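# Place mat cartridge label-up into an empty tray pocket

## Task

Pick up the cartridge resting on the green mat and set it, label facing up, into one of the unoccupied pockets of the tray that already holds some cartridges, then open the gripper and release it.

## Robot and tools

ROBOT. Two six-joint arms, left_arm and right_arm, each ending in a parallel two-finger gripper. The fingers extend along the gripper's +z axis and close along its y axis. Base placements in the scene frame: left_arm at (-0.050, +0.304, 0) m with quat_wxyz (+0.995, 0, 0, -0.100); right_arm at (-0.009, -0.244, 0) m with quat_wxyz (+1.000, 0, 0, -0.002).

SCENE FRAME. Origin on the tabletop midway between the arms; +x runs out across the table, +z is up, and left_arm sits on the +y side. The words left and right are just arm labels, not image sides.

JOINT ORDER per arm: waist (joint1), shoulder (joint2), elbow (joint3), wrist pitch (joint4), wrist yaw (joint5), wrist roll (joint6). Stated ranges in radians: waist -2.618 to 3.054, shoulder 0.000 to 3.142, elbow 0.000 to 3.142, wrist pitch -1.571 to 1.571, wrist yaw -1.571 to 1.571, wrist roll -2.094 to 2.094. True ends may differ by up to 0.036 rad. A target beyond a range end by more than 0.036 rad (and beyond the current angle) is refused; targets past the real end are clipped, reported as "joint sent to its limit".

ROW FORMAT (used by every moving tool): one flat list of 14 numbers covering both arms, even if only one should move: left_arm's six absolute joint angles in radians then its gripper opening, followed by right_arm's six angles and opening. Joint values are absolute targets, not offsets. Opening is a scale from -1 (closed) to +1 (fully open, 0.094 m between pads). To keep a joint where it is, repeat its value from the "Joint targets" line.

TOOLS.
- execute_actions(actions): a list of actions run in sequence. Each action is a table of 1 to 15 rows; each row lasts one control step of 1/30 s, and if fewer than 15 rows are given the final one is held to fill 15 steps. An empty list just returns the current state and images.
- move(target, speed, blocking): target is one 14-number row of absolute joint angles plus openings. All joints travel on paths that finish together, so the hand tends to trace a curve. speed (0.01 to 2 rad/s, default 0.5) caps the joint with the longest way to go; paths last between 0.5 and 10 s. Nothing slows for obstacles or the other arm. Finger values are applied immediately. With blocking=false you get a result after 0.5 s while motion continues; then use wait or stop before sending further rows or moves. The reply adds a "move:" line: outcome (done, off_target, moving, held, fault), limits=held or limits=none, and each arm's joint farthest from its target.
- wait(seconds): 0 to 10 s, holding the last command; returns early if a running move finishes.
- stop(): brakes an ongoing move; needs stopping distance, fingers continue.
- zoom_image(camera, region): enlarges part of the newest image from cam_left_wrist or cam_right_wrist; region is [x0, y0, x1, y1] pixels from the top-left, at most 504 by 504.
- read_manual(section): licence texts only; no motion.
- finished_scene(scene): give the current scene's number; ends it irreversibly after the last command is held and reports success.

RESULTS. The state line prints each gripper's end_effector_position (metres) and end_effector_quat_wxyz in the scene frame; this is the point between the pads, roughly 1 cm short of the fingertips, and may be somewhat off at long reach. "Joint positions" and "Joint velocities" list each arm's joints in order (rad, rad/s) then the pad gap (m, m/s). "Joint targets" shows what the joints are currently being driven to. grip_measured reports finger opening on the command scale; readings can be off by about 1 mm. "joint command not followed" means a clearance check altered some joint targets. Images: cam_left_wrist then cam_right_wrist, each 616x616.

MOTION LIMITS. Per step, each joint target is kept within a lead of its measured angle: 0.202 rad waist, 0.258 shoulder, 0.238 elbow, 0.573 wrist pitch, 0.522 wrist yaw and roll. Targets that would shift the gripper more than 70 mm from where it is are scaled back. So long moves need several actions, and an unfinished motion should be re-commanded.

GRIPPING. To hold the cartridge, keep commanding an opening below grip_measured; roughly 0.03 lower gives a firm grip, less is gentler. Pad force tops out near 50 to 62 N, lower on thin parts, with a brief spike at contact. External tugs on held parts or pushes on loose objects may happen.

AVOID. Knocking or placing anything off the table fails the task. Do not let the arms collide or press on each other. Approach contacts slowly: faster moves and targets set deeper past the contact push harder. Drops, slips and slams are penalised. Holding loads heats motors: a MOTOR HOT line appears from 75 °C, at 90 °C the arm is paused, and at 100 °C it goes limp and falls; fault stops appear as OVER-TEMPERATURE FAULT lines. Release the cartridge at the end and make sure it stays seated label-up before ending the scene.

Each tool is called after "Request:" as name(argument=value, ...), one argument or row to a line, values as JSON.

## Session

Request:
execute_actions(
  actions=[],
)

Scene clock: 0.00 s.
left_arm: end_effector_position=(+0.2564, -0.0778, +0.0984) grip_measured=+1.000 end_effector_quat_wxyz=(+0.080, +0.840, +0.535, +0.032) | right_arm: end_effector_position=(+0.3361, -0.3617, +0.1298) grip_measured=+1.000 end_effector_quat_wxyz=(+0.076, +0.243, +0.958, +0.128)
Joint names: [waist, shoulder, elbow, wrist pitch, wrist yaw, wrist roll]
Joint positions: left_arm=[-0.714  2.309  2.185 -1.281 -0.05   1.096  0.094] | right_arm=[-0.466  1.825  1.568 -1.22  -0.284  0.041  0.094]
Joint velocities: left_arm=[-0.002 -0.002 -0.007 -0.022  0.022 -0.037  0.   ] | right_arm=[-0.007  0.007  0.012 -0.081 -0.081  0.037  0.   ]
Joint targets: left_arm=[-0.714 2.286 2.199 -1.279 -0.040 1.095] | right_arm=[-0.466 1.818 1.575 -1.221 -0.289 0.040]

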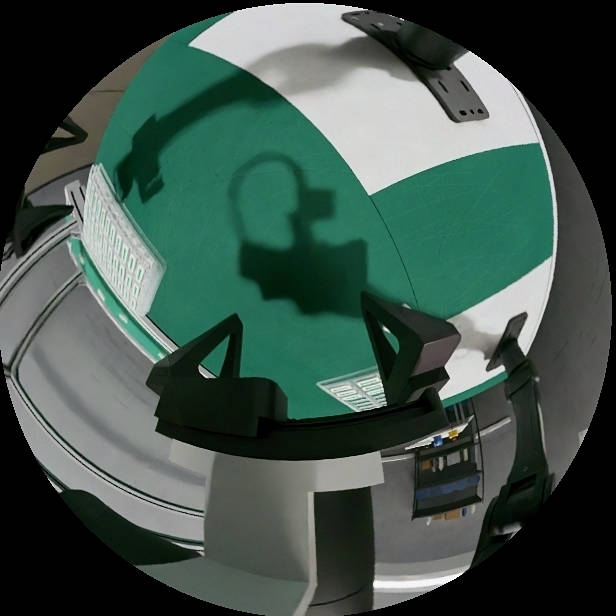

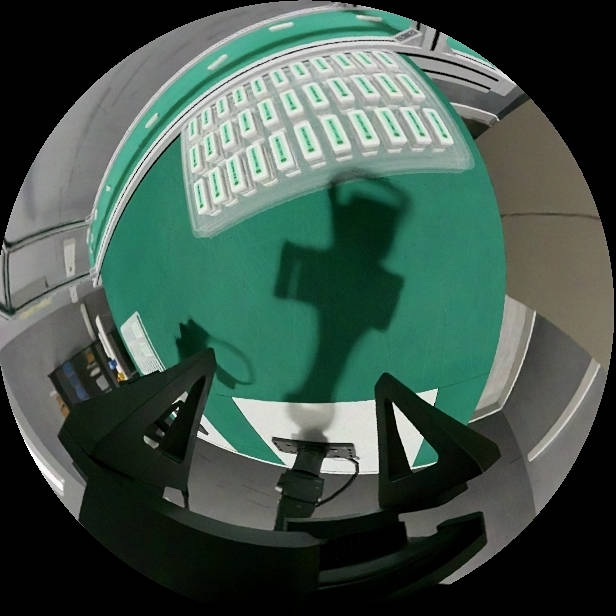

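Request:
move(
  target=[0.1,1.5,1.75,-1.5,0,0,1,-0.466,1.818,1.575,-1.221,-0.289,0.04,1],
  speed=1.0,
)

Scene clock: 13.13 s.
left_arm: end_effector_position=(+0.2531, +0.2752, +0.2624) grip_measured=+1.000 end_effector_quat_wxyz=(+0.154, +0.054, +0.987, -0.002) | right_arm: end_effector_position=(+0.3361, -0.3617, +0.1298) grip_measured=+1.000 end_effector_quat_wxyz=(+0.076, +0.243, +0.958, +0.128)
Joint names: [waist, shoulder, elbow, wrist pitch, wrist yaw, wrist roll]
Joint positions: left_arm=[ 0.098  1.515  1.757 -1.504 -0.011  0.008  0.094] | right_arm=[-0.466  1.825  1.568 -1.22  -0.284  0.041  0.094]
Joint velocities: left_arm=[-0.032  0.002 -0.002 -0.007 -0.022  0.022  0.   ] | right_arm=[ 0.007 -0.007 -0.007  0.051 -0.007  0.022  0.   ]
Joint targets: left_arm=[0.100 1.500 1.750 -1.500 0.000 -0.000] | right_arm=[-0.466 1.818 1.575 -1.221 -0.289 0.040]
move: done; limits=none; left_arm: farthest joint: the shoulder, 0.015 radians from its target (0.809 radians at the start); right_arm: farthest joint: the shoulder, 0.007 radians from its target (0.007 radians at the start)

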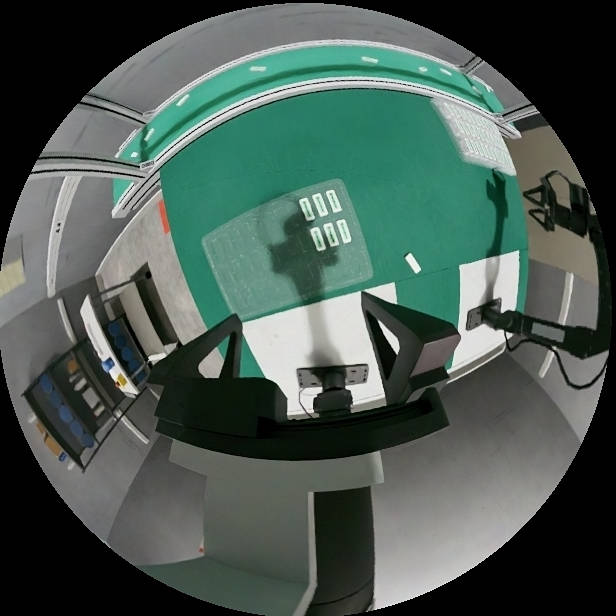

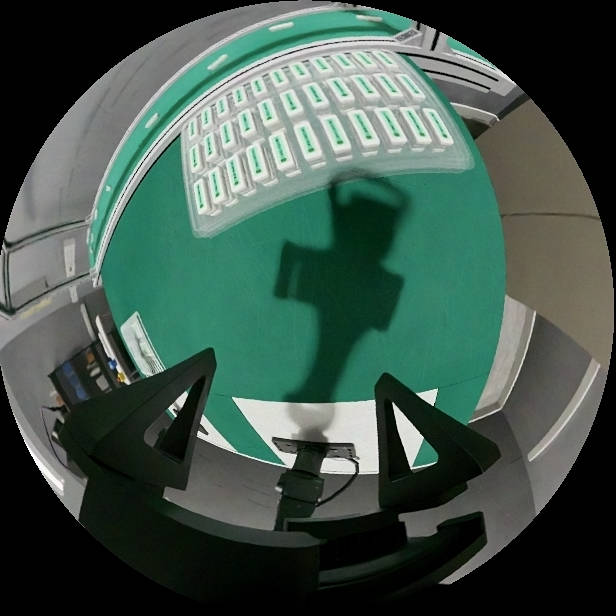

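Request:
zoom_image(
  camera="cam_left_wrist",
  region=[190,160,450,340],
)

Request:
zoom_image(
  camera="cam_left_wrist",
  region=[380,240,440,285],
)

Region (190, 160, 450, 340) of cam_left_wrist's 616x616 image, scaled by 1.938, with more detail than that image has; it fills the top 349 rows of this view, and the rest is white.

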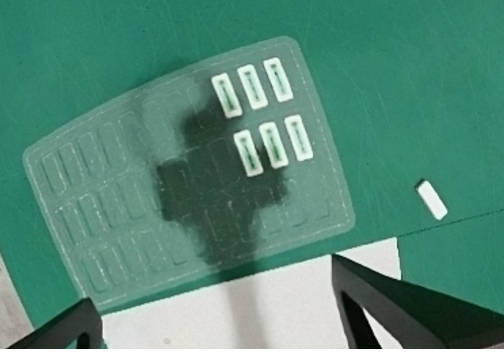

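Region (380, 240, 440, 285) of cam_left_wrist's 616x616 image, scaled by 8.400, with more detail than that image has; it fills the top 378 rows of this view, and the rest is white.

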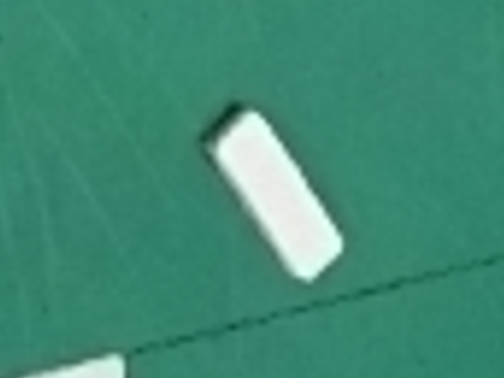

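Request:
move(
  target=[-0.69,1.93,1.556,-1.187,0,0,1,-0.466,1.818,1.575,-1.221,-0.289,0.04,1],
  speed=1.0,
)

Scene clock: 26.57 s.
left_arm: end_effector_position=(+0.1756, +0.0235, +0.0773) grip_measured=+1.000 end_effector_quat_wxyz=(-0.012, +0.436, +0.900, +0.006) | right_arm: end_effector_position=(+0.3361, -0.3617, +0.1298) grip_measured=+1.000 end_effector_quat_wxyz=(+0.076, +0.243, +0.958, +0.128)
Joint names: [waist, shoulder, elbow, wrist pitch, wrist yaw, wrist roll]
Joint positions: left_arm=[-0.696  1.948  1.555 -1.205 -0.001  0.006  0.094] | right_arm=[-0.466  1.825  1.568 -1.22  -0.284  0.041  0.094]
Joint velocities: left_arm=[-0.002 -0.007 -0.002 -0.007 -0.022  0.022  0.   ] | right_arm=[ 0.022 -0.012  0.007  0.037 -0.037 -0.022  0.   ]
Joint targets: left_arm=[-0.690 1.930 1.556 -1.187 -0.000 -0.000] | right_arm=[-0.466 1.818 1.575 -1.221 -0.289 0.040]
move: done; limits=none; left_arm: farthest joint: the shoulder, 0.018 radians from its target (0.415 radians at the start); right_arm: farthest joint: the shoulder, 0.007 radians from its target (0.007 radians at the start)

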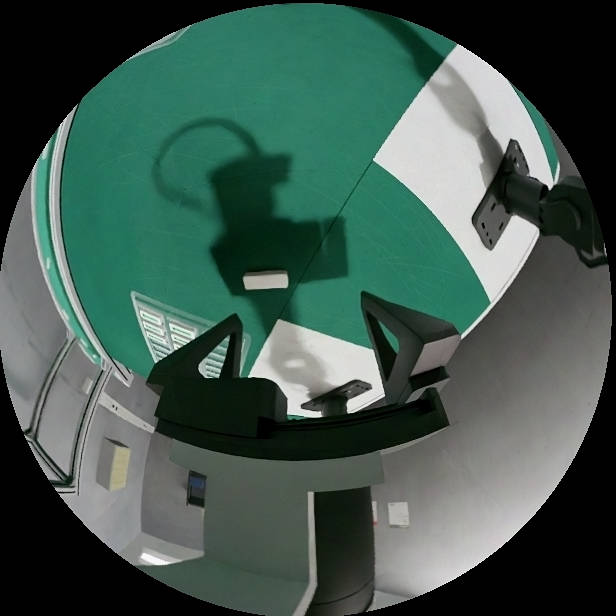

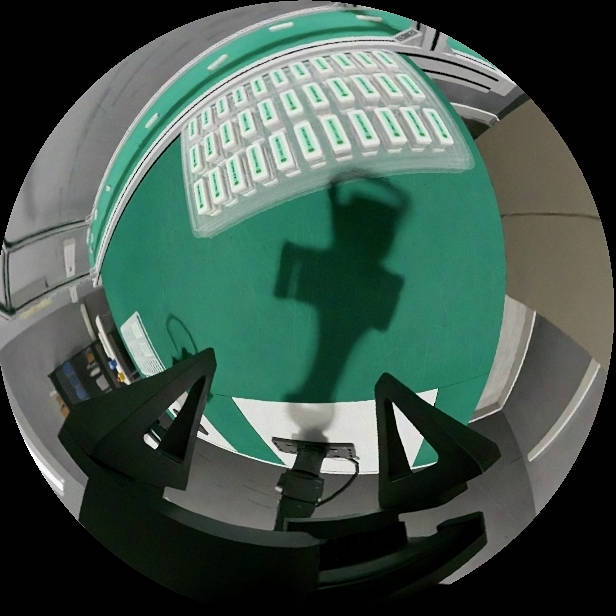

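Request:
zoom_image(
  camera="cam_left_wrist",
  region=[225,250,305,310],
)

Request:
zoom_image(
  camera="cam_right_wrist",
  region=[180,90,380,240],
)

Region (225, 250, 305, 310) of cam_left_wrist's 616x616 image, scaled by 6.300, with more detail than that image has; it fills the top 378 rows of this view, and the rest is white.

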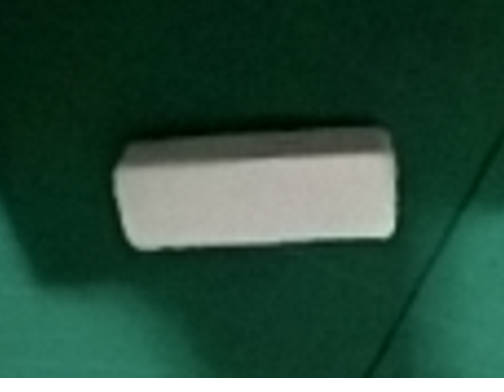

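Region (180, 90, 380, 240) of cam_right_wrist's 616x616 image, scaled by 2.520, with more detail than that image has; it fills the top 378 rows of this view, and the rest is white.

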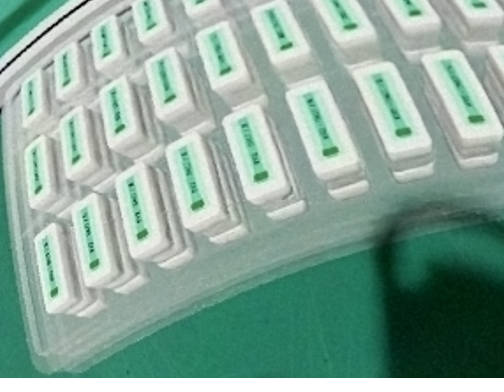

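Request:
move(
  target=[0.5,1.47,0.70,0.79,0.5,0,1,0.982,1.90,1.52,-1.17,0,-1.13,1],
  speed=1.0,
)

Scene clock: 55.87 s.
left_arm: end_effector_position=(+0.3992, +0.3540, +0.2432) grip_measured=+1.000 end_effector_quat_wxyz=(+0.695, +0.067, +0.713, -0.070) | right_arm: end_effector_position=(+0.1889, +0.0580, +0.0923) grip_measured=+1.000 end_effector_quat_wxyz=(-0.018, +0.869, -0.495, -0.002)
Joint names: [waist, shoulder, elbow, wrist pitch, wrist yaw, wrist roll]
Joint positions: left_arm=[0.497 1.501 0.709 0.765 0.49  0.006 0.094] | right_arm=[ 0.987  1.886  1.53  -1.18  -0.006 -1.122  0.094]
Joint velocities: left_arm=[-0.007  0.027 -0.022 -0.081 -0.007  0.022  0.   ] | right_arm=[-0.007  0.002  0.002  0.066  0.022  0.022  0.   ]
Joint targets: left_arm=[0.500 1.470 0.700 0.790 0.500 0.000] | right_arm=[0.982 1.900 1.520 -1.170 -0.000 -1.130]
move: off_target (left_arm); limits=none; left_arm: farthest joint: the shoulder, 0.031 radians from its target (0.478 radians at the start); right_arm: farthest joint: the shoulder, 0.014 radians from its target (0.075 radians at the start)

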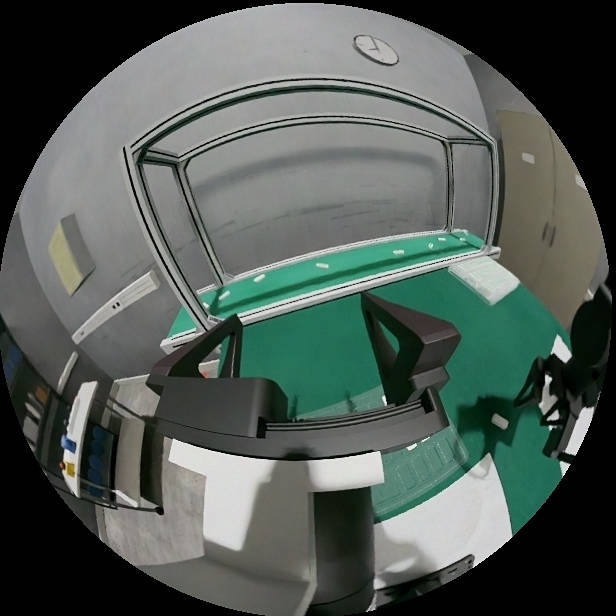

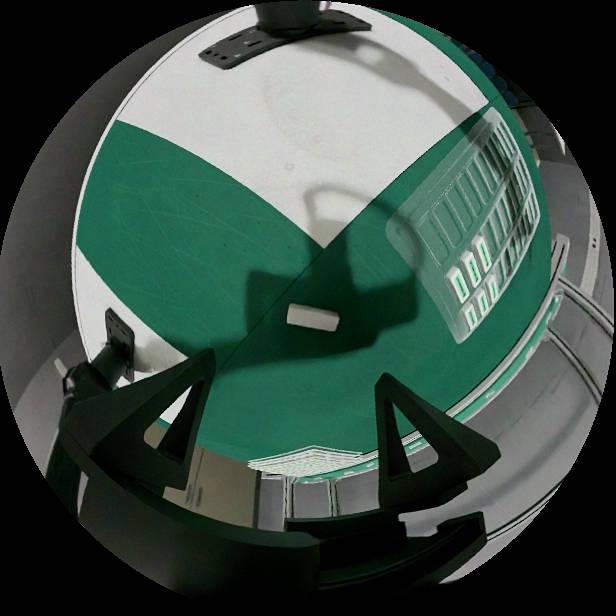

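Request:
move(
  target=[0.5,1.46,0.70,0.80,1.28,0,-0.2,0.975,1.985,1.422,-1.018,0,-1.08,0.6],
  speed=0.8,
)

Scene clock: 60.50 s.
left_arm: end_effector_position=(+0.3232, +0.2405, +0.2520) grip_measured=-0.197 end_effector_quat_wxyz=(+0.626, +0.333, +0.623, -0.328) | right_arm: end_effector_position=(+0.1922, +0.0597, +0.0381) grip_measured=+0.602 end_effector_quat_wxyz=(-0.000, +0.859, -0.512, -0.003)
Joint names: [waist, shoulder, elbow, wrist pitch, wrist yaw, wrist roll]
Joint positions: left_arm=[0.497 1.49  0.709 0.784 1.27  0.006 0.038] | right_arm=[ 0.983  1.973  1.431 -1.028 -0.006 -1.088  0.075]
Joint velocities: left_arm=[-0.002 -0.027  0.012  0.007 -0.051 -0.007  0.   ] | right_arm=[ 0.032  0.012 -0.012 -0.037  0.037  0.022 -0.002]
Joint targets: left_arm=[0.500 1.460 0.700 0.800 1.280 -0.000] | right_arm=[0.975 1.985 1.422 -1.018 0.000 -1.080]
move: off_target (left_arm); limits=none; left_arm: farthest joint: the shoulder, 0.030 radians from its target (0.041 radians at the start); right_arm: farthest joint: the shoulder, 0.012 radians from its target (0.099 radians at the start)

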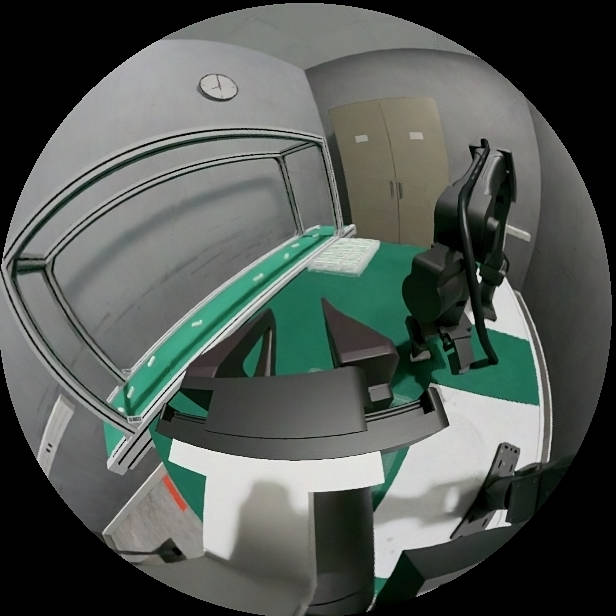

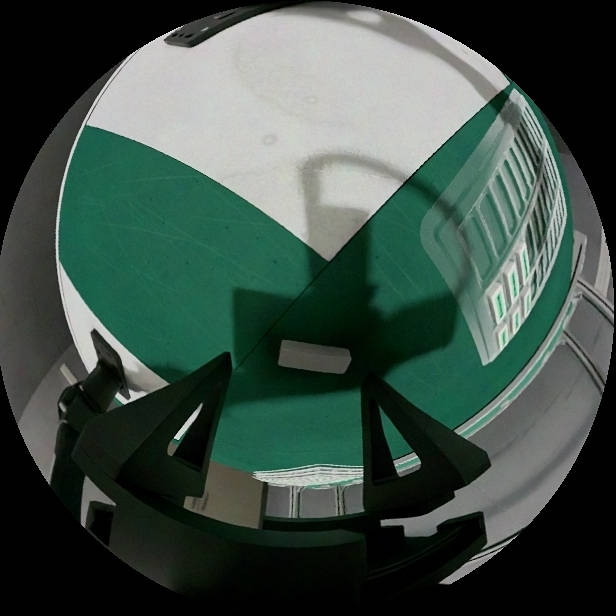

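Request:
move(
  target=[0.5,1.46,0.70,0.80,1.28,0,-0.2,0.945,2.011,1.44,-0.996,0,-1.126,0.6],
  speed=0.3,
)

Request:
zoom_image(
  camera="cam_right_wrist",
  region=[200,310,400,430],
)

Scene clock: 68.23 s.
left_arm: end_effector_position=(+0.3230, +0.2404, +0.2520) grip_measured=-0.197 end_effector_quat_wxyz=(+0.626, +0.334, +0.623, -0.329) | right_arm: end_effector_position=(+0.2042, +0.0553, +0.0290) grip_measured=+0.602 end_effector_quat_wxyz=(+0.002, +0.858, -0.513, -0.002)
Joint names: [waist, shoulder, elbow, wrist pitch, wrist yaw, wrist roll]
Joint positions: left_arm=[0.497 1.49  0.709 0.784 1.271 0.006 0.038] | right_arm=[ 0.95   1.999  1.431 -1.007 -0.004 -1.118  0.075]
Joint velocities: left_arm=[-0.017 -0.017 -0.007  0.066  0.007  0.022  0.   ] | right_arm=[-0.007 -0.002 -0.012  0.007 -0.007  0.007 -0.   ]
Joint targets: left_arm=[0.500 1.460 0.700 0.800 1.280 -0.000] | right_arm=[0.945 2.011 1.440 -0.996 -0.000 -1.126]
move: off_target (left_arm); limits=none; left_arm: farthest joint: the shoulder, 0.030 radians from its target (0.030 radians at the start); right_arm: farthest joint: the shoulder, 0.012 radians from its target (0.038 radians at the start)

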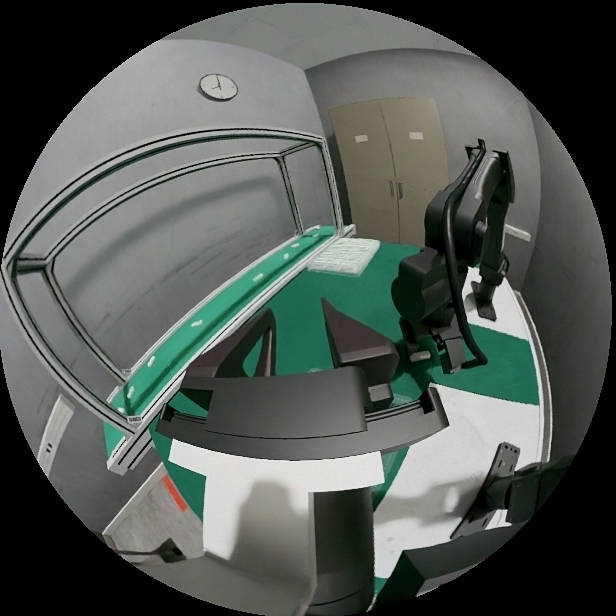

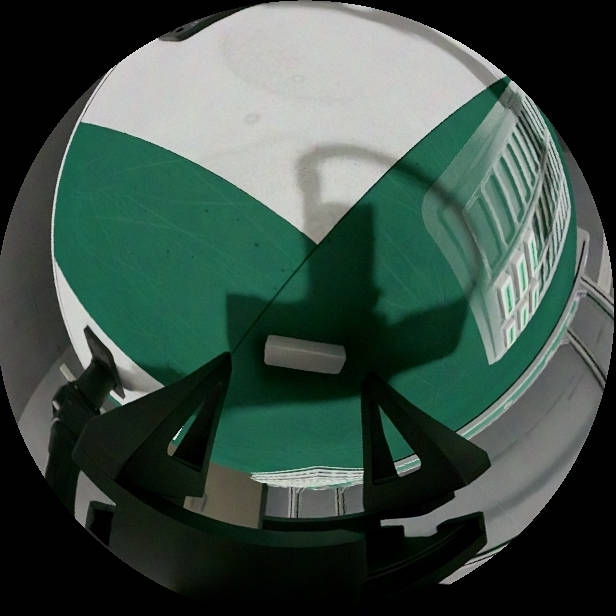

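Region (200, 310, 400, 430) of cam_right_wrist's 616x616 image, scaled by 2.520, with more detail than that image has; it fills the top 302 rows of this view, and the rest is white.

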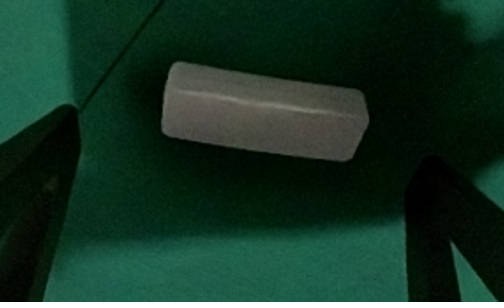

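Request:
move(
  target=[0.5,1.46,0.70,0.80,1.28,0,-0.2,0.942,2.031,1.393,-0.942,0,-1.126,0.4],
  speed=0.15,
)

Request:
zoom_image(
  camera="cam_right_wrist",
  region=[200,310,400,430],
)

Request:
zoom_image(
  camera="cam_left_wrist",
  region=[380,310,480,385],
)

Scene clock: 72.70 s.
left_arm: end_effector_position=(+0.3230, +0.2404, +0.2520) grip_measured=-0.197 end_effector_quat_wxyz=(+0.626, +0.334, +0.623, -0.329) | right_arm: end_effector_position=(+0.2052, +0.0567, +0.0152) grip_measured=+0.402 end_effector_quat_wxyz=(-0.001, +0.858, -0.513, -0.002)
Joint names: [waist, shoulder, elbow, wrist pitch, wrist yaw, wrist roll]
Joint positions: left_arm=[0.497 1.49  0.709 0.784 1.271 0.006 0.038] | right_arm=[ 0.95   2.019  1.402 -0.953 -0.004 -1.118  0.066]
Joint velocities: left_arm=[-0.002  0.027 -0.017 -0.051 -0.022  0.037 -0.001] | right_arm=[-0.017 -0.002 -0.027  0.081 -0.037  0.066 -0.001]
Joint targets: left_arm=[0.500 1.460 0.700 0.800 1.280 0.000] | right_arm=[0.942 2.031 1.393 -0.942 0.000 -1.126]
move: off_target (left_arm); limits=none; left_arm: farthest joint: the shoulder, 0.030 radians from its target (0.030 radians at the start); right_arm: farthest joint: the shoulder, 0.012 radians from its target (0.032 radians at the start)

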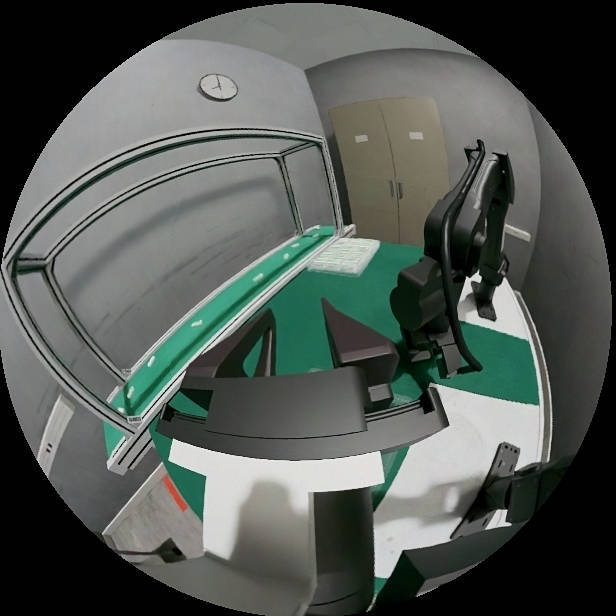

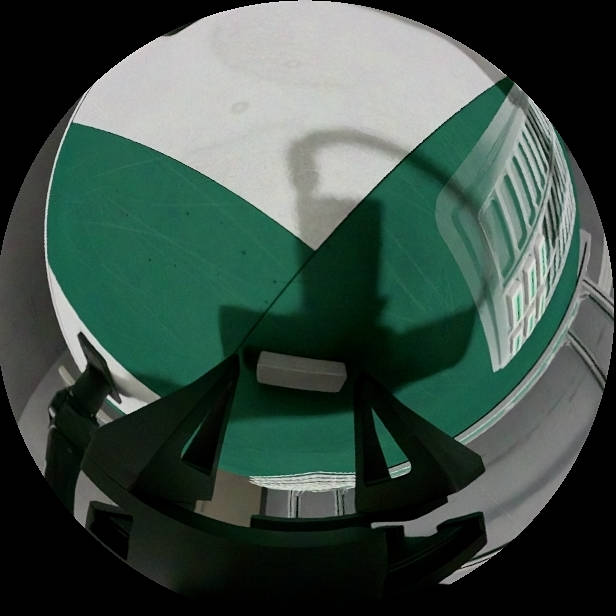

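Region (200, 310, 400, 430) of cam_right_wrist's 616x616 image, scaled by 2.520, with more detail than that image has; it fills the top 302 rows of this view, and the rest is white.

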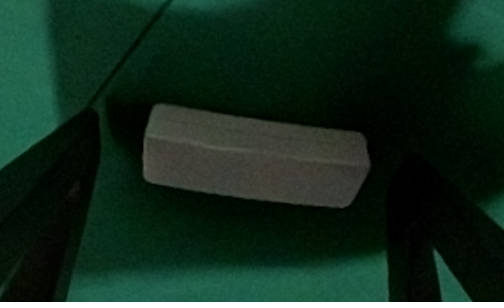

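Region (380, 310, 480, 385) of cam_left_wrist's 616x616 image, scaled by 5.040, with more detail than that image has; it fills the top 378 rows of this view, and the rest is white.

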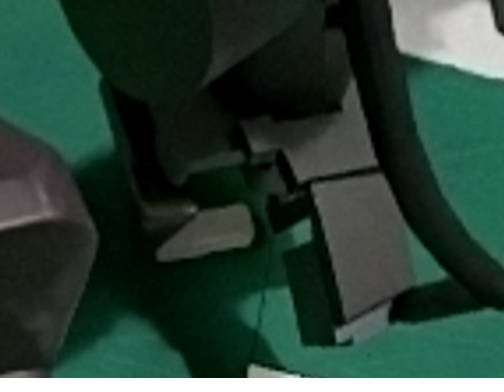

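Request:
execute_actions(
  actions=[
    [[0.5,1.46,0.70,0.80,1.28,0,-0.2,0.942,2.034,1.389,-0.935,0,-1.126,0.35],[0.5,1.46,0.70,0.80,1.28,0,-0.2,0.942,2.037,1.385,-0.928,0,-1.126,0.3]],
    [[0.5,1.46,0.70,0.80,1.28,0,-0.2,0.942,2.037,1.385,-0.928,0,-1.126,0.2],[0.5,1.46,0.70,0.80,1.28,0,-0.2,0.942,2.037,1.385,-0.928,0,-1.126,0.17],[0.5,1.46,0.70,0.80,1.28,0,-0.2,0.942,2.037,1.385,-0.928,0,-1.126,0.14],[0.5,1.46,0.70,0.80,1.28,0,-0.2,0.942,2.037,1.385,-0.928,0,-1.126,0.11],[0.5,1.46,0.70,0.80,1.28,0,-0.2,0.942,2.037,1.385,-0.928,0,-1.126,0.08],[0.5,1.46,0.70,0.80,1.28,0,-0.2,0.942,2.037,1.385,-0.928,0,-1.126,0.05],[0.5,1.46,0.70,0.80,1.28,0,-0.2,0.942,2.037,1.385,-0.928,0,-1.126,0.02],[0.5,1.46,0.70,0.80,1.28,0,-0.2,0.942,2.037,1.385,-0.928,0,-1.126,0.0],[0.5,1.46,0.70,0.80,1.28,0,-0.2,0.942,2.037,1.385,-0.928,0,-1.126,-0.03]],
  ],
)

Request:
zoom_image(
  camera="cam_right_wrist",
  region=[200,310,400,430],
)

Scene clock: 78.80 s.
left_arm: end_effector_position=(+0.3230, +0.2404, +0.2520) grip_measured=-0.197 end_effector_quat_wxyz=(+0.626, +0.334, +0.623, -0.329) | right_arm: end_effector_position=(+0.2073, +0.0597, +0.0153) grip_measured=-0.018 end_effector_quat_wxyz=(-0.008, +0.858, -0.513, -0.002)
Joint names: [waist, shoulder, elbow, wrist pitch, wrist yaw, wrist roll]
Joint positions: left_arm=[0.497 1.49  0.709 0.784 1.271 0.006 0.038] | right_arm=[ 0.95   2.019  1.402 -0.938 -0.004 -1.118  0.046]
Joint velocities: left_arm=[ 0.017 -0.002 -0.012 -0.007  0.037 -0.037  0.   ] | right_arm=[-0.017  0.002  0.002  0.081 -0.007 -0.022 -0.   ]
Joint targets: left_arm=[0.500 1.460 0.700 0.800 1.280 -0.000] | right_arm=[0.942 2.037 1.385 -0.928 -0.000 -1.126]

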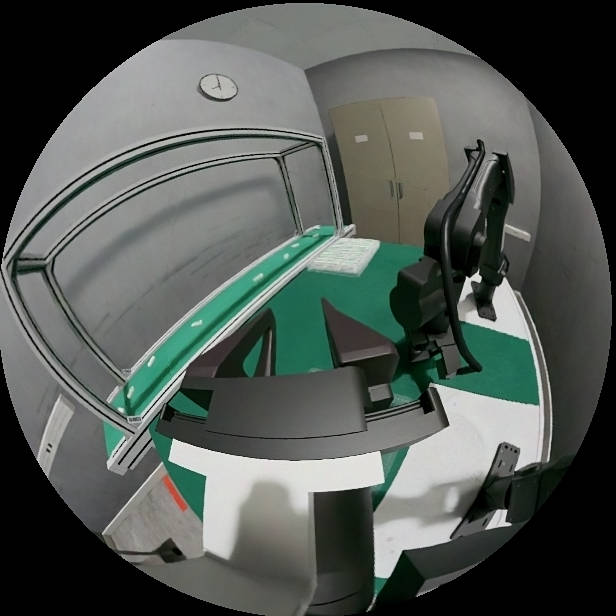

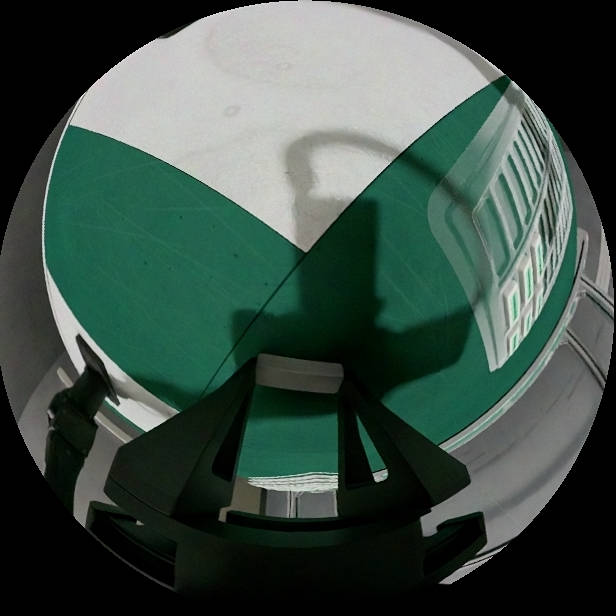

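Region (200, 310, 400, 430) of cam_right_wrist's 616x616 image, scaled by 2.520, with more detail than that image has; it fills the top 302 rows of this view, and the rest is white.

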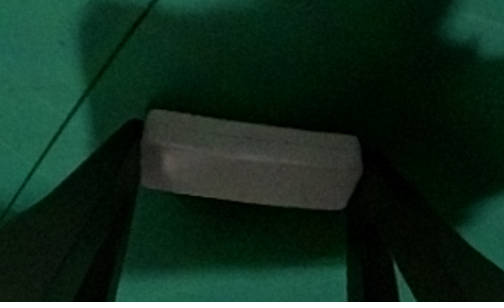

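Request:
execute_actions(
  actions=[
    [[0.5,1.46,0.70,0.80,1.28,0,-0.2,0.942,2.02,1.40,-0.938,0,-1.126,-0.055]],
  ],
)

Request:
move(
  target=[0.5,1.46,0.70,0.80,1.28,0,-0.2,0.75,1.75,1.35,-0.95,0,-1.3,-0.055],
  speed=0.5,
)

Request:
move(
  target=[0.5,1.46,0.70,0.80,1.28,0,-0.2,0.395,1.33,0.57,0.775,-1.184,-1.58,-0.055],
  speed=1.0,
)

Scene clock: 82.67 s.
left_arm: end_effector_position=(+0.3230, +0.2404, +0.2520) grip_measured=-0.197 end_effector_quat_wxyz=(+0.626, +0.334, +0.623, -0.329) | right_arm: end_effector_position=(+0.2074, +0.0597, +0.0153) grip_measured=-0.037 end_effector_quat_wxyz=(-0.008, +0.858, -0.513, -0.002)
Joint names: [waist, shoulder, elbow, wrist pitch, wrist yaw, wrist roll]
Joint positions: left_arm=[0.497 1.49  0.709 0.784 1.271 0.006 0.038] | right_arm=[ 0.95   2.019  1.402 -0.938 -0.004 -1.118  0.045]
Joint velocities: left_arm=[-0.012  0.007 -0.007  0.037 -0.022  0.022 -0.001] | right_arm=[ 0.007  0.012 -0.012  0.007 -0.007 -0.037 -0.001]
Joint targets: left_arm=[0.500 1.460 0.700 0.800 1.280 0.000] | right_arm=[0.942 2.020 1.400 -0.938 0.000 -1.126]

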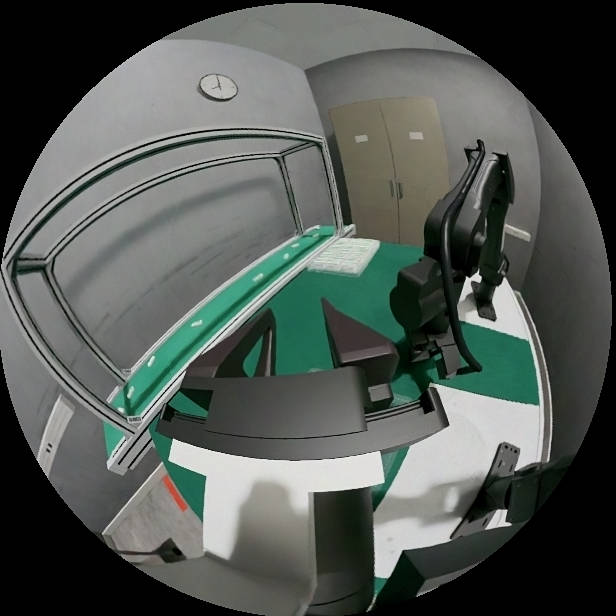

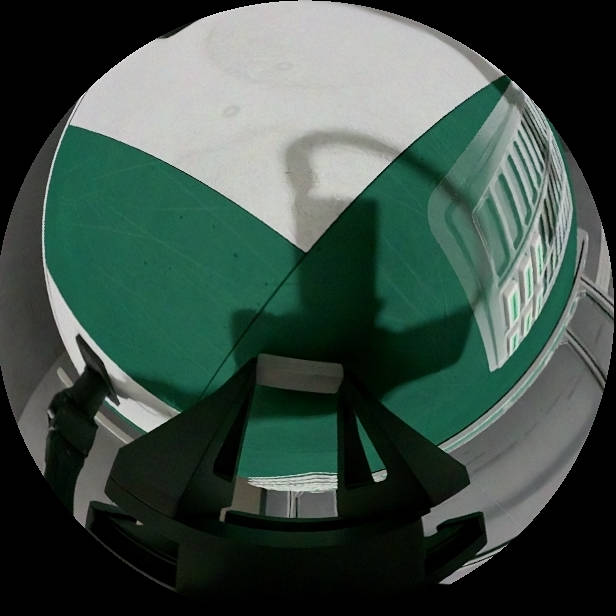

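Scene clock: 83.93 s.
left_arm: end_effector_position=(+0.3230, +0.2404, +0.2520) grip_measured=-0.197 end_effector_quat_wxyz=(+0.626, +0.334, +0.623, -0.329) | right_arm: end_effector_position=(+0.2655, +0.0126, +0.0930) grip_measured=-0.037 end_effector_quat_wxyz=(-0.108, +0.847, -0.520, +0.029)
Joint names: [waist, shoulder, elbow, wrist pitch, wrist yaw, wrist roll]
Joint positions: left_arm=[0.497 1.49  0.709 0.784 1.271 0.006 0.038] | right_arm=[ 0.751  1.768  1.36  -0.938 -0.001 -1.292  0.045]
Joint velocities: left_arm=[ 0.002  0.007 -0.002 -0.007  0.007 -0.037  0.001] | right_arm=[-0.012  0.002 -0.007  0.051 -0.022  0.007 -0.   ]
Joint targets: left_arm=[0.500 1.460 0.700 0.800 1.280 -0.000] | right_arm=[0.750 1.750 1.350 -0.950 0.000 -1.300]
move: off_target (left_arm); limits=none; left_arm: farthest joint: the shoulder, 0.030 radians from its target (0.030 radians at the start); right_arm: farthest joint: the shoulder, 0.018 radians from its target (0.269 radians at the start)

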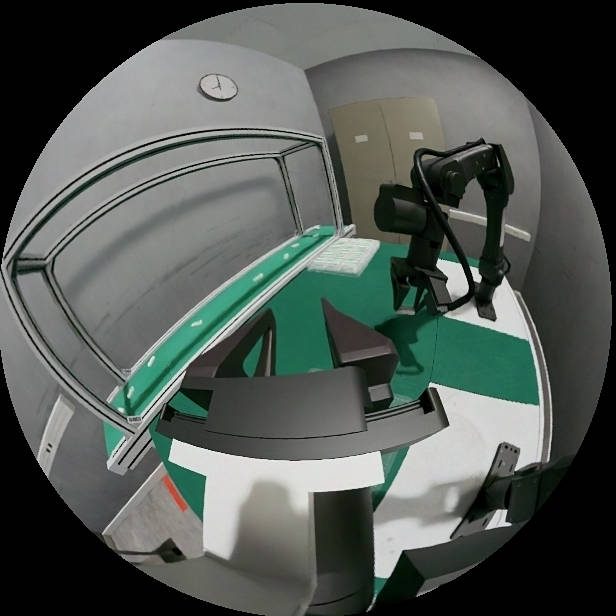

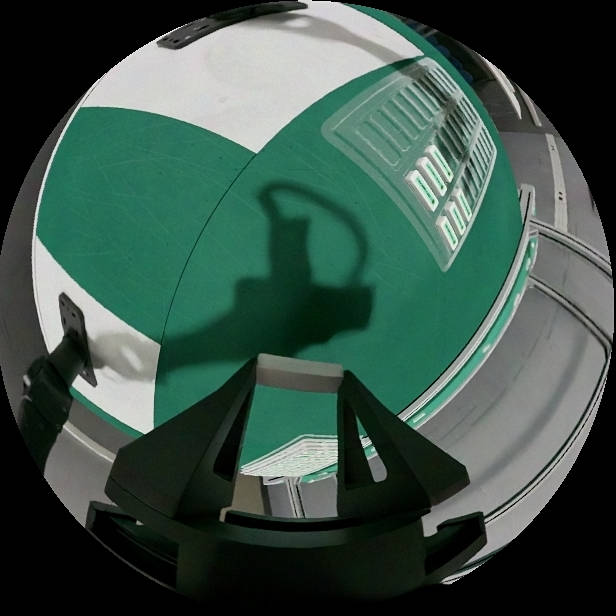

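Scene clock: 86.57 s.
left_arm: end_effector_position=(+0.3230, +0.2404, +0.2520) grip_measured=-0.197 end_effector_quat_wxyz=(+0.626, +0.334, +0.623, -0.329) | right_arm: end_effector_position=(+0.2215, +0.0332, +0.2470) grip_measured=-0.037 end_effector_quat_wxyz=(+0.706, -0.708, -0.000, +0.001)
Joint names: [waist, shoulder, elbow, wrist pitch, wrist yaw, wrist roll]
Joint positions: left_arm=[0.497 1.49  0.709 0.784 1.271 0.006 0.038] | right_arm=[ 0.403  1.356  0.581  0.769 -1.173 -1.575  0.045]
Joint velocities: left_arm=[ 0.002 -0.012 -0.007  0.037  0.007  0.007  0.001] | right_arm=[-0.007 -0.012 -0.007 -0.022  0.007 -0.081  0.   ]
Joint targets: left_arm=[0.500 1.460 0.700 0.800 1.280 -0.000] | right_arm=[0.395 1.330 0.570 0.775 -1.184 -1.580]
move: off_target (left_arm, right_arm); limits=none; left_arm: farthest joint: the shoulder, 0.030 radians from its target (0.030 radians at the start); right_arm: farthest joint: the shoulder, 0.026 radians from its target (0.438 radians at the start)

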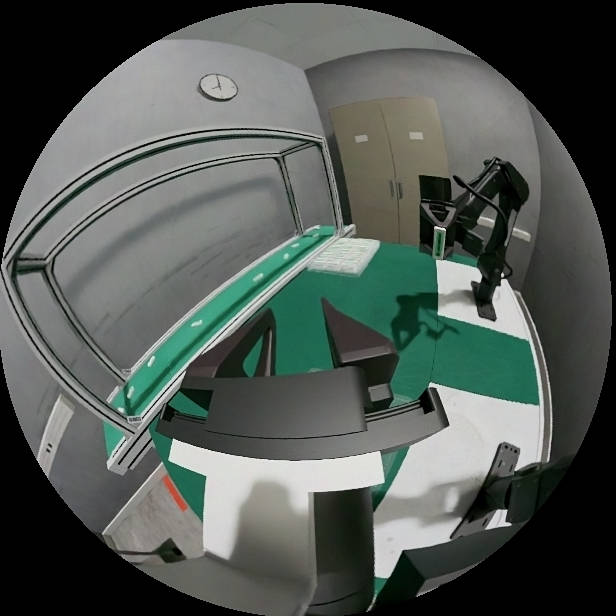

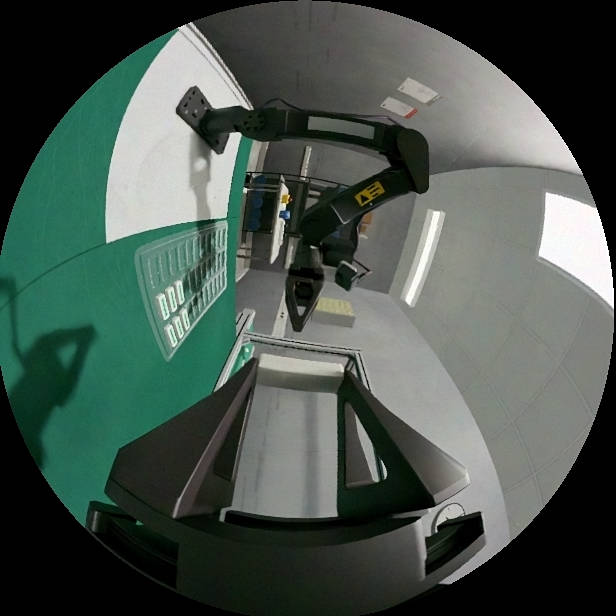

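Request:
move(
  target=[0.05,1.43,0.649,0.818,1.43,0,-0.2,0.395,1.33,0.57,0.775,-1.184,-1.58,-0.065],
  speed=0.5,
)

Scene clock: 90.57 s.
left_arm: end_effector_position=(+0.2226, +0.0859, +0.2467) grip_measured=-0.197 end_effector_quat_wxyz=(+0.503, +0.501, +0.499, -0.497) | right_arm: end_effector_position=(+0.2214, +0.0332, +0.2470) grip_measured=-0.043 end_effector_quat_wxyz=(+0.706, -0.708, -0.001, +0.001)
Joint names: [waist, shoulder, elbow, wrist pitch, wrist yaw, wrist roll]
Joint positions: left_arm=[0.053 1.46  0.658 0.803 1.42  0.006 0.038] | right_arm=[ 0.403  1.356  0.581  0.769 -1.174 -1.576  0.045]
Joint velocities: left_arm=[-0.002  0.017 -0.002 -0.007  0.066  0.037 -0.   ] | right_arm=[-0.002 -0.017 -0.012 -0.066 -0.037 -0.007 -0.   ]
Joint targets: left_arm=[0.050 1.430 0.649 0.818 1.430 0.000] | right_arm=[0.395 1.330 0.570 0.775 -1.184 -1.580]
move: off_target (left_arm, right_arm); limits=none; left_arm: farthest joint: the shoulder, 0.030 radians from its target (0.060 radians at the start); right_arm: farthest joint: the shoulder, 0.026 radians from its target (0.026 radians at the start)

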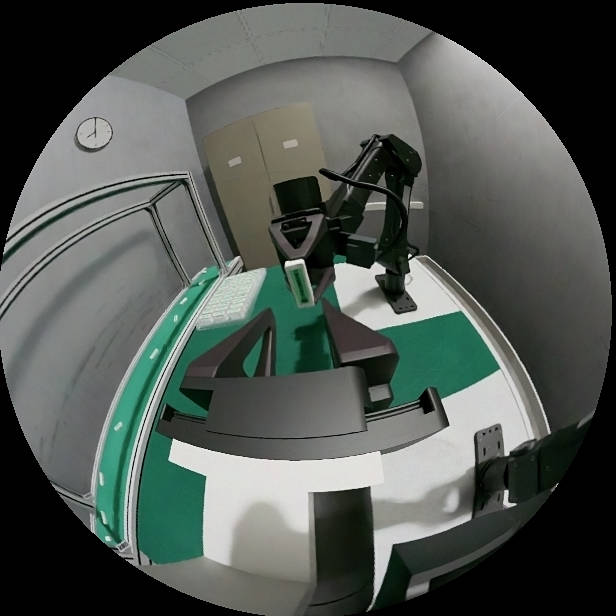

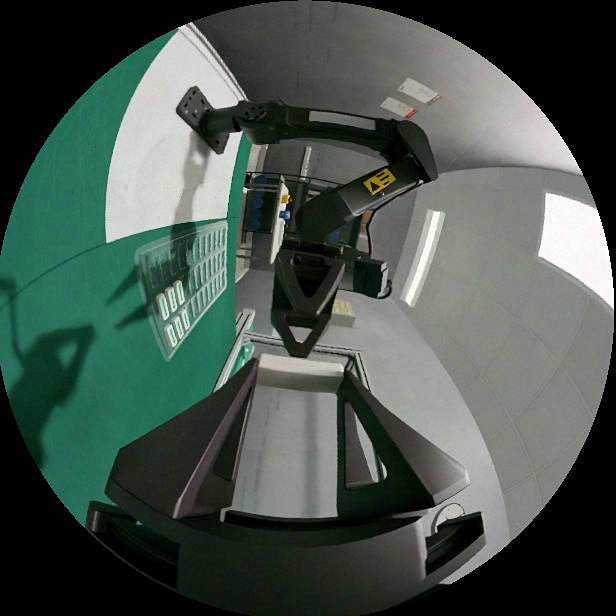

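Request:
zoom_image(
  camera="cam_left_wrist",
  region=[230,220,370,350],
)

Request:
zoom_image(
  camera="cam_right_wrist",
  region=[230,270,390,410],
)

Region (230, 220, 370, 350) of cam_left_wrist's 616x616 image, scaled by 3.600, with more detail than that image has; it fills the top 468 rows of this view, and the rest is white.

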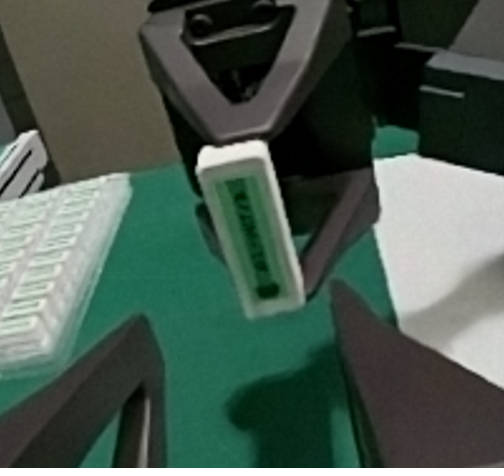

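Region (230, 270, 390, 410) of cam_right_wrist's 616x616 image, scaled by 3.150, with more detail than that image has; it fills the top 441 rows of this view, and the rest is white.

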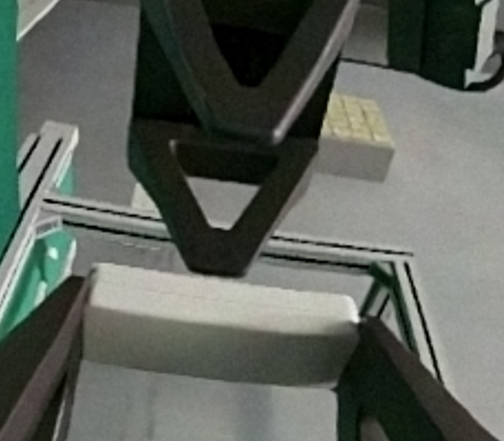

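Request:
move(
  target=[-0.026,1.43,0.649,0.818,1.34,-0.075,-0.2,0.395,1.33,0.57,0.775,-1.184,-1.58,-0.065],
  speed=0.2,
)

Request:
zoom_image(
  camera="cam_left_wrist",
  region=[230,220,370,350],
)

Request:
zoom_image(
  camera="cam_right_wrist",
  region=[230,270,390,410],
)

Scene clock: 97.93 s.
left_arm: end_effector_position=(+0.2184, +0.0661, +0.2467) grip_measured=-0.197 end_effector_quat_wxyz=(+0.483, +0.483, +0.516, -0.516) | right_arm: end_effector_position=(+0.2214, +0.0332, +0.2470) grip_measured=-0.043 end_effector_quat_wxyz=(+0.706, -0.708, -0.001, +0.001)
Joint names: [waist, shoulder, elbow, wrist pitch, wrist yaw, wrist roll]
Joint positions: left_arm=[-0.02   1.46   0.658  0.803  1.35  -0.067  0.038] | right_arm=[ 0.403  1.356  0.581  0.769 -1.174 -1.576  0.045]
Joint velocities: left_arm=[ 0.007 -0.012 -0.007 -0.007 -0.081  0.051 -0.   ] | right_arm=[ 0.007 -0.012 -0.012  0.066  0.037 -0.022 -0.001]
Joint targets: left_arm=[-0.026 1.430 0.649 0.818 1.340 -0.075] | right_arm=[0.395 1.330 0.570 0.775 -1.184 -1.580]
move: off_target (left_arm, right_arm); limits=none; left_arm: farthest joint: the shoulder, 0.030 radians from its target (0.030 radians at the start); right_arm: farthest joint: the shoulder, 0.026 radians from its target (0.026 radians at the start)

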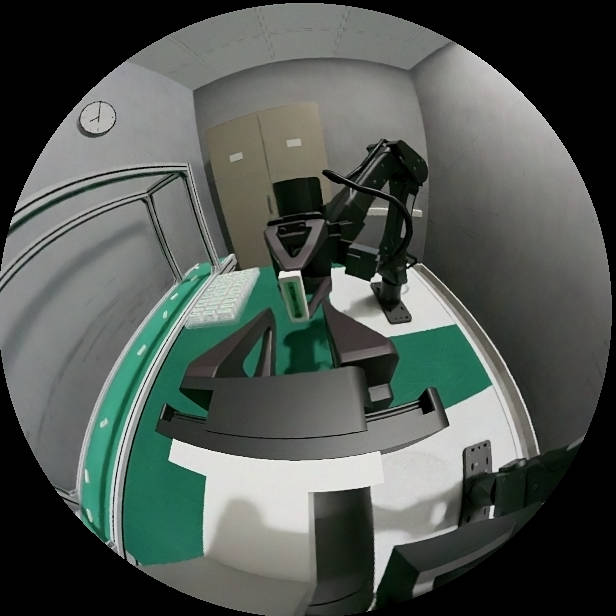

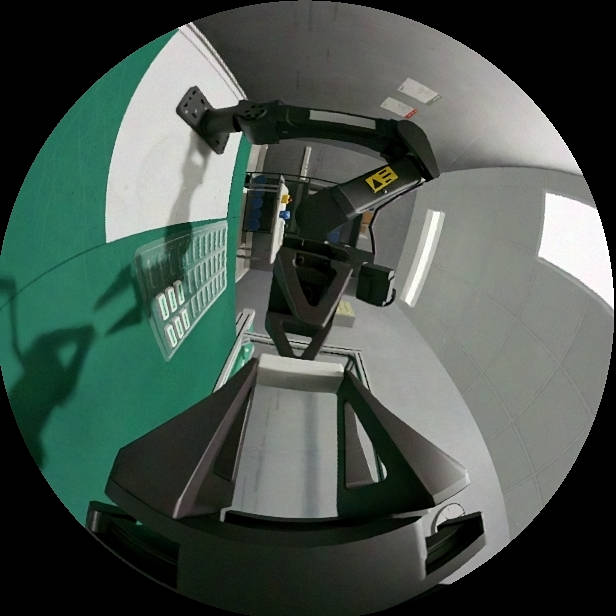

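Region (230, 220, 370, 350) of cam_left_wrist's 616x616 image, scaled by 3.600, with more detail than that image has; it fills the top 468 rows of this view, and the rest is white.

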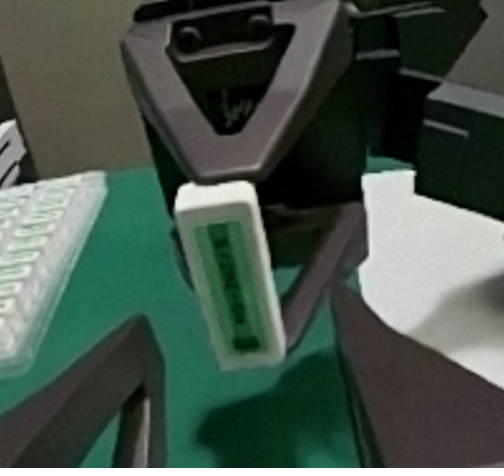

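Region (230, 270, 390, 410) of cam_right_wrist's 616x616 image, scaled by 3.150, with more detail than that image has; it fills the top 441 rows of this view, and the rest is white.

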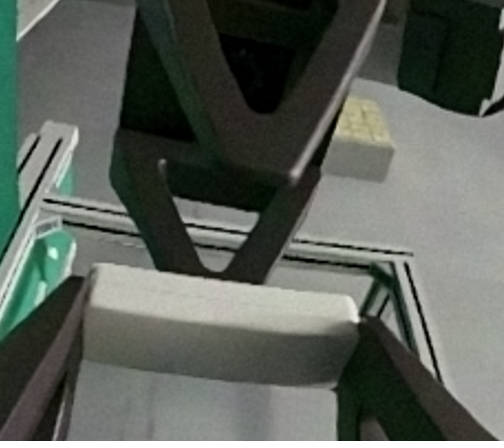

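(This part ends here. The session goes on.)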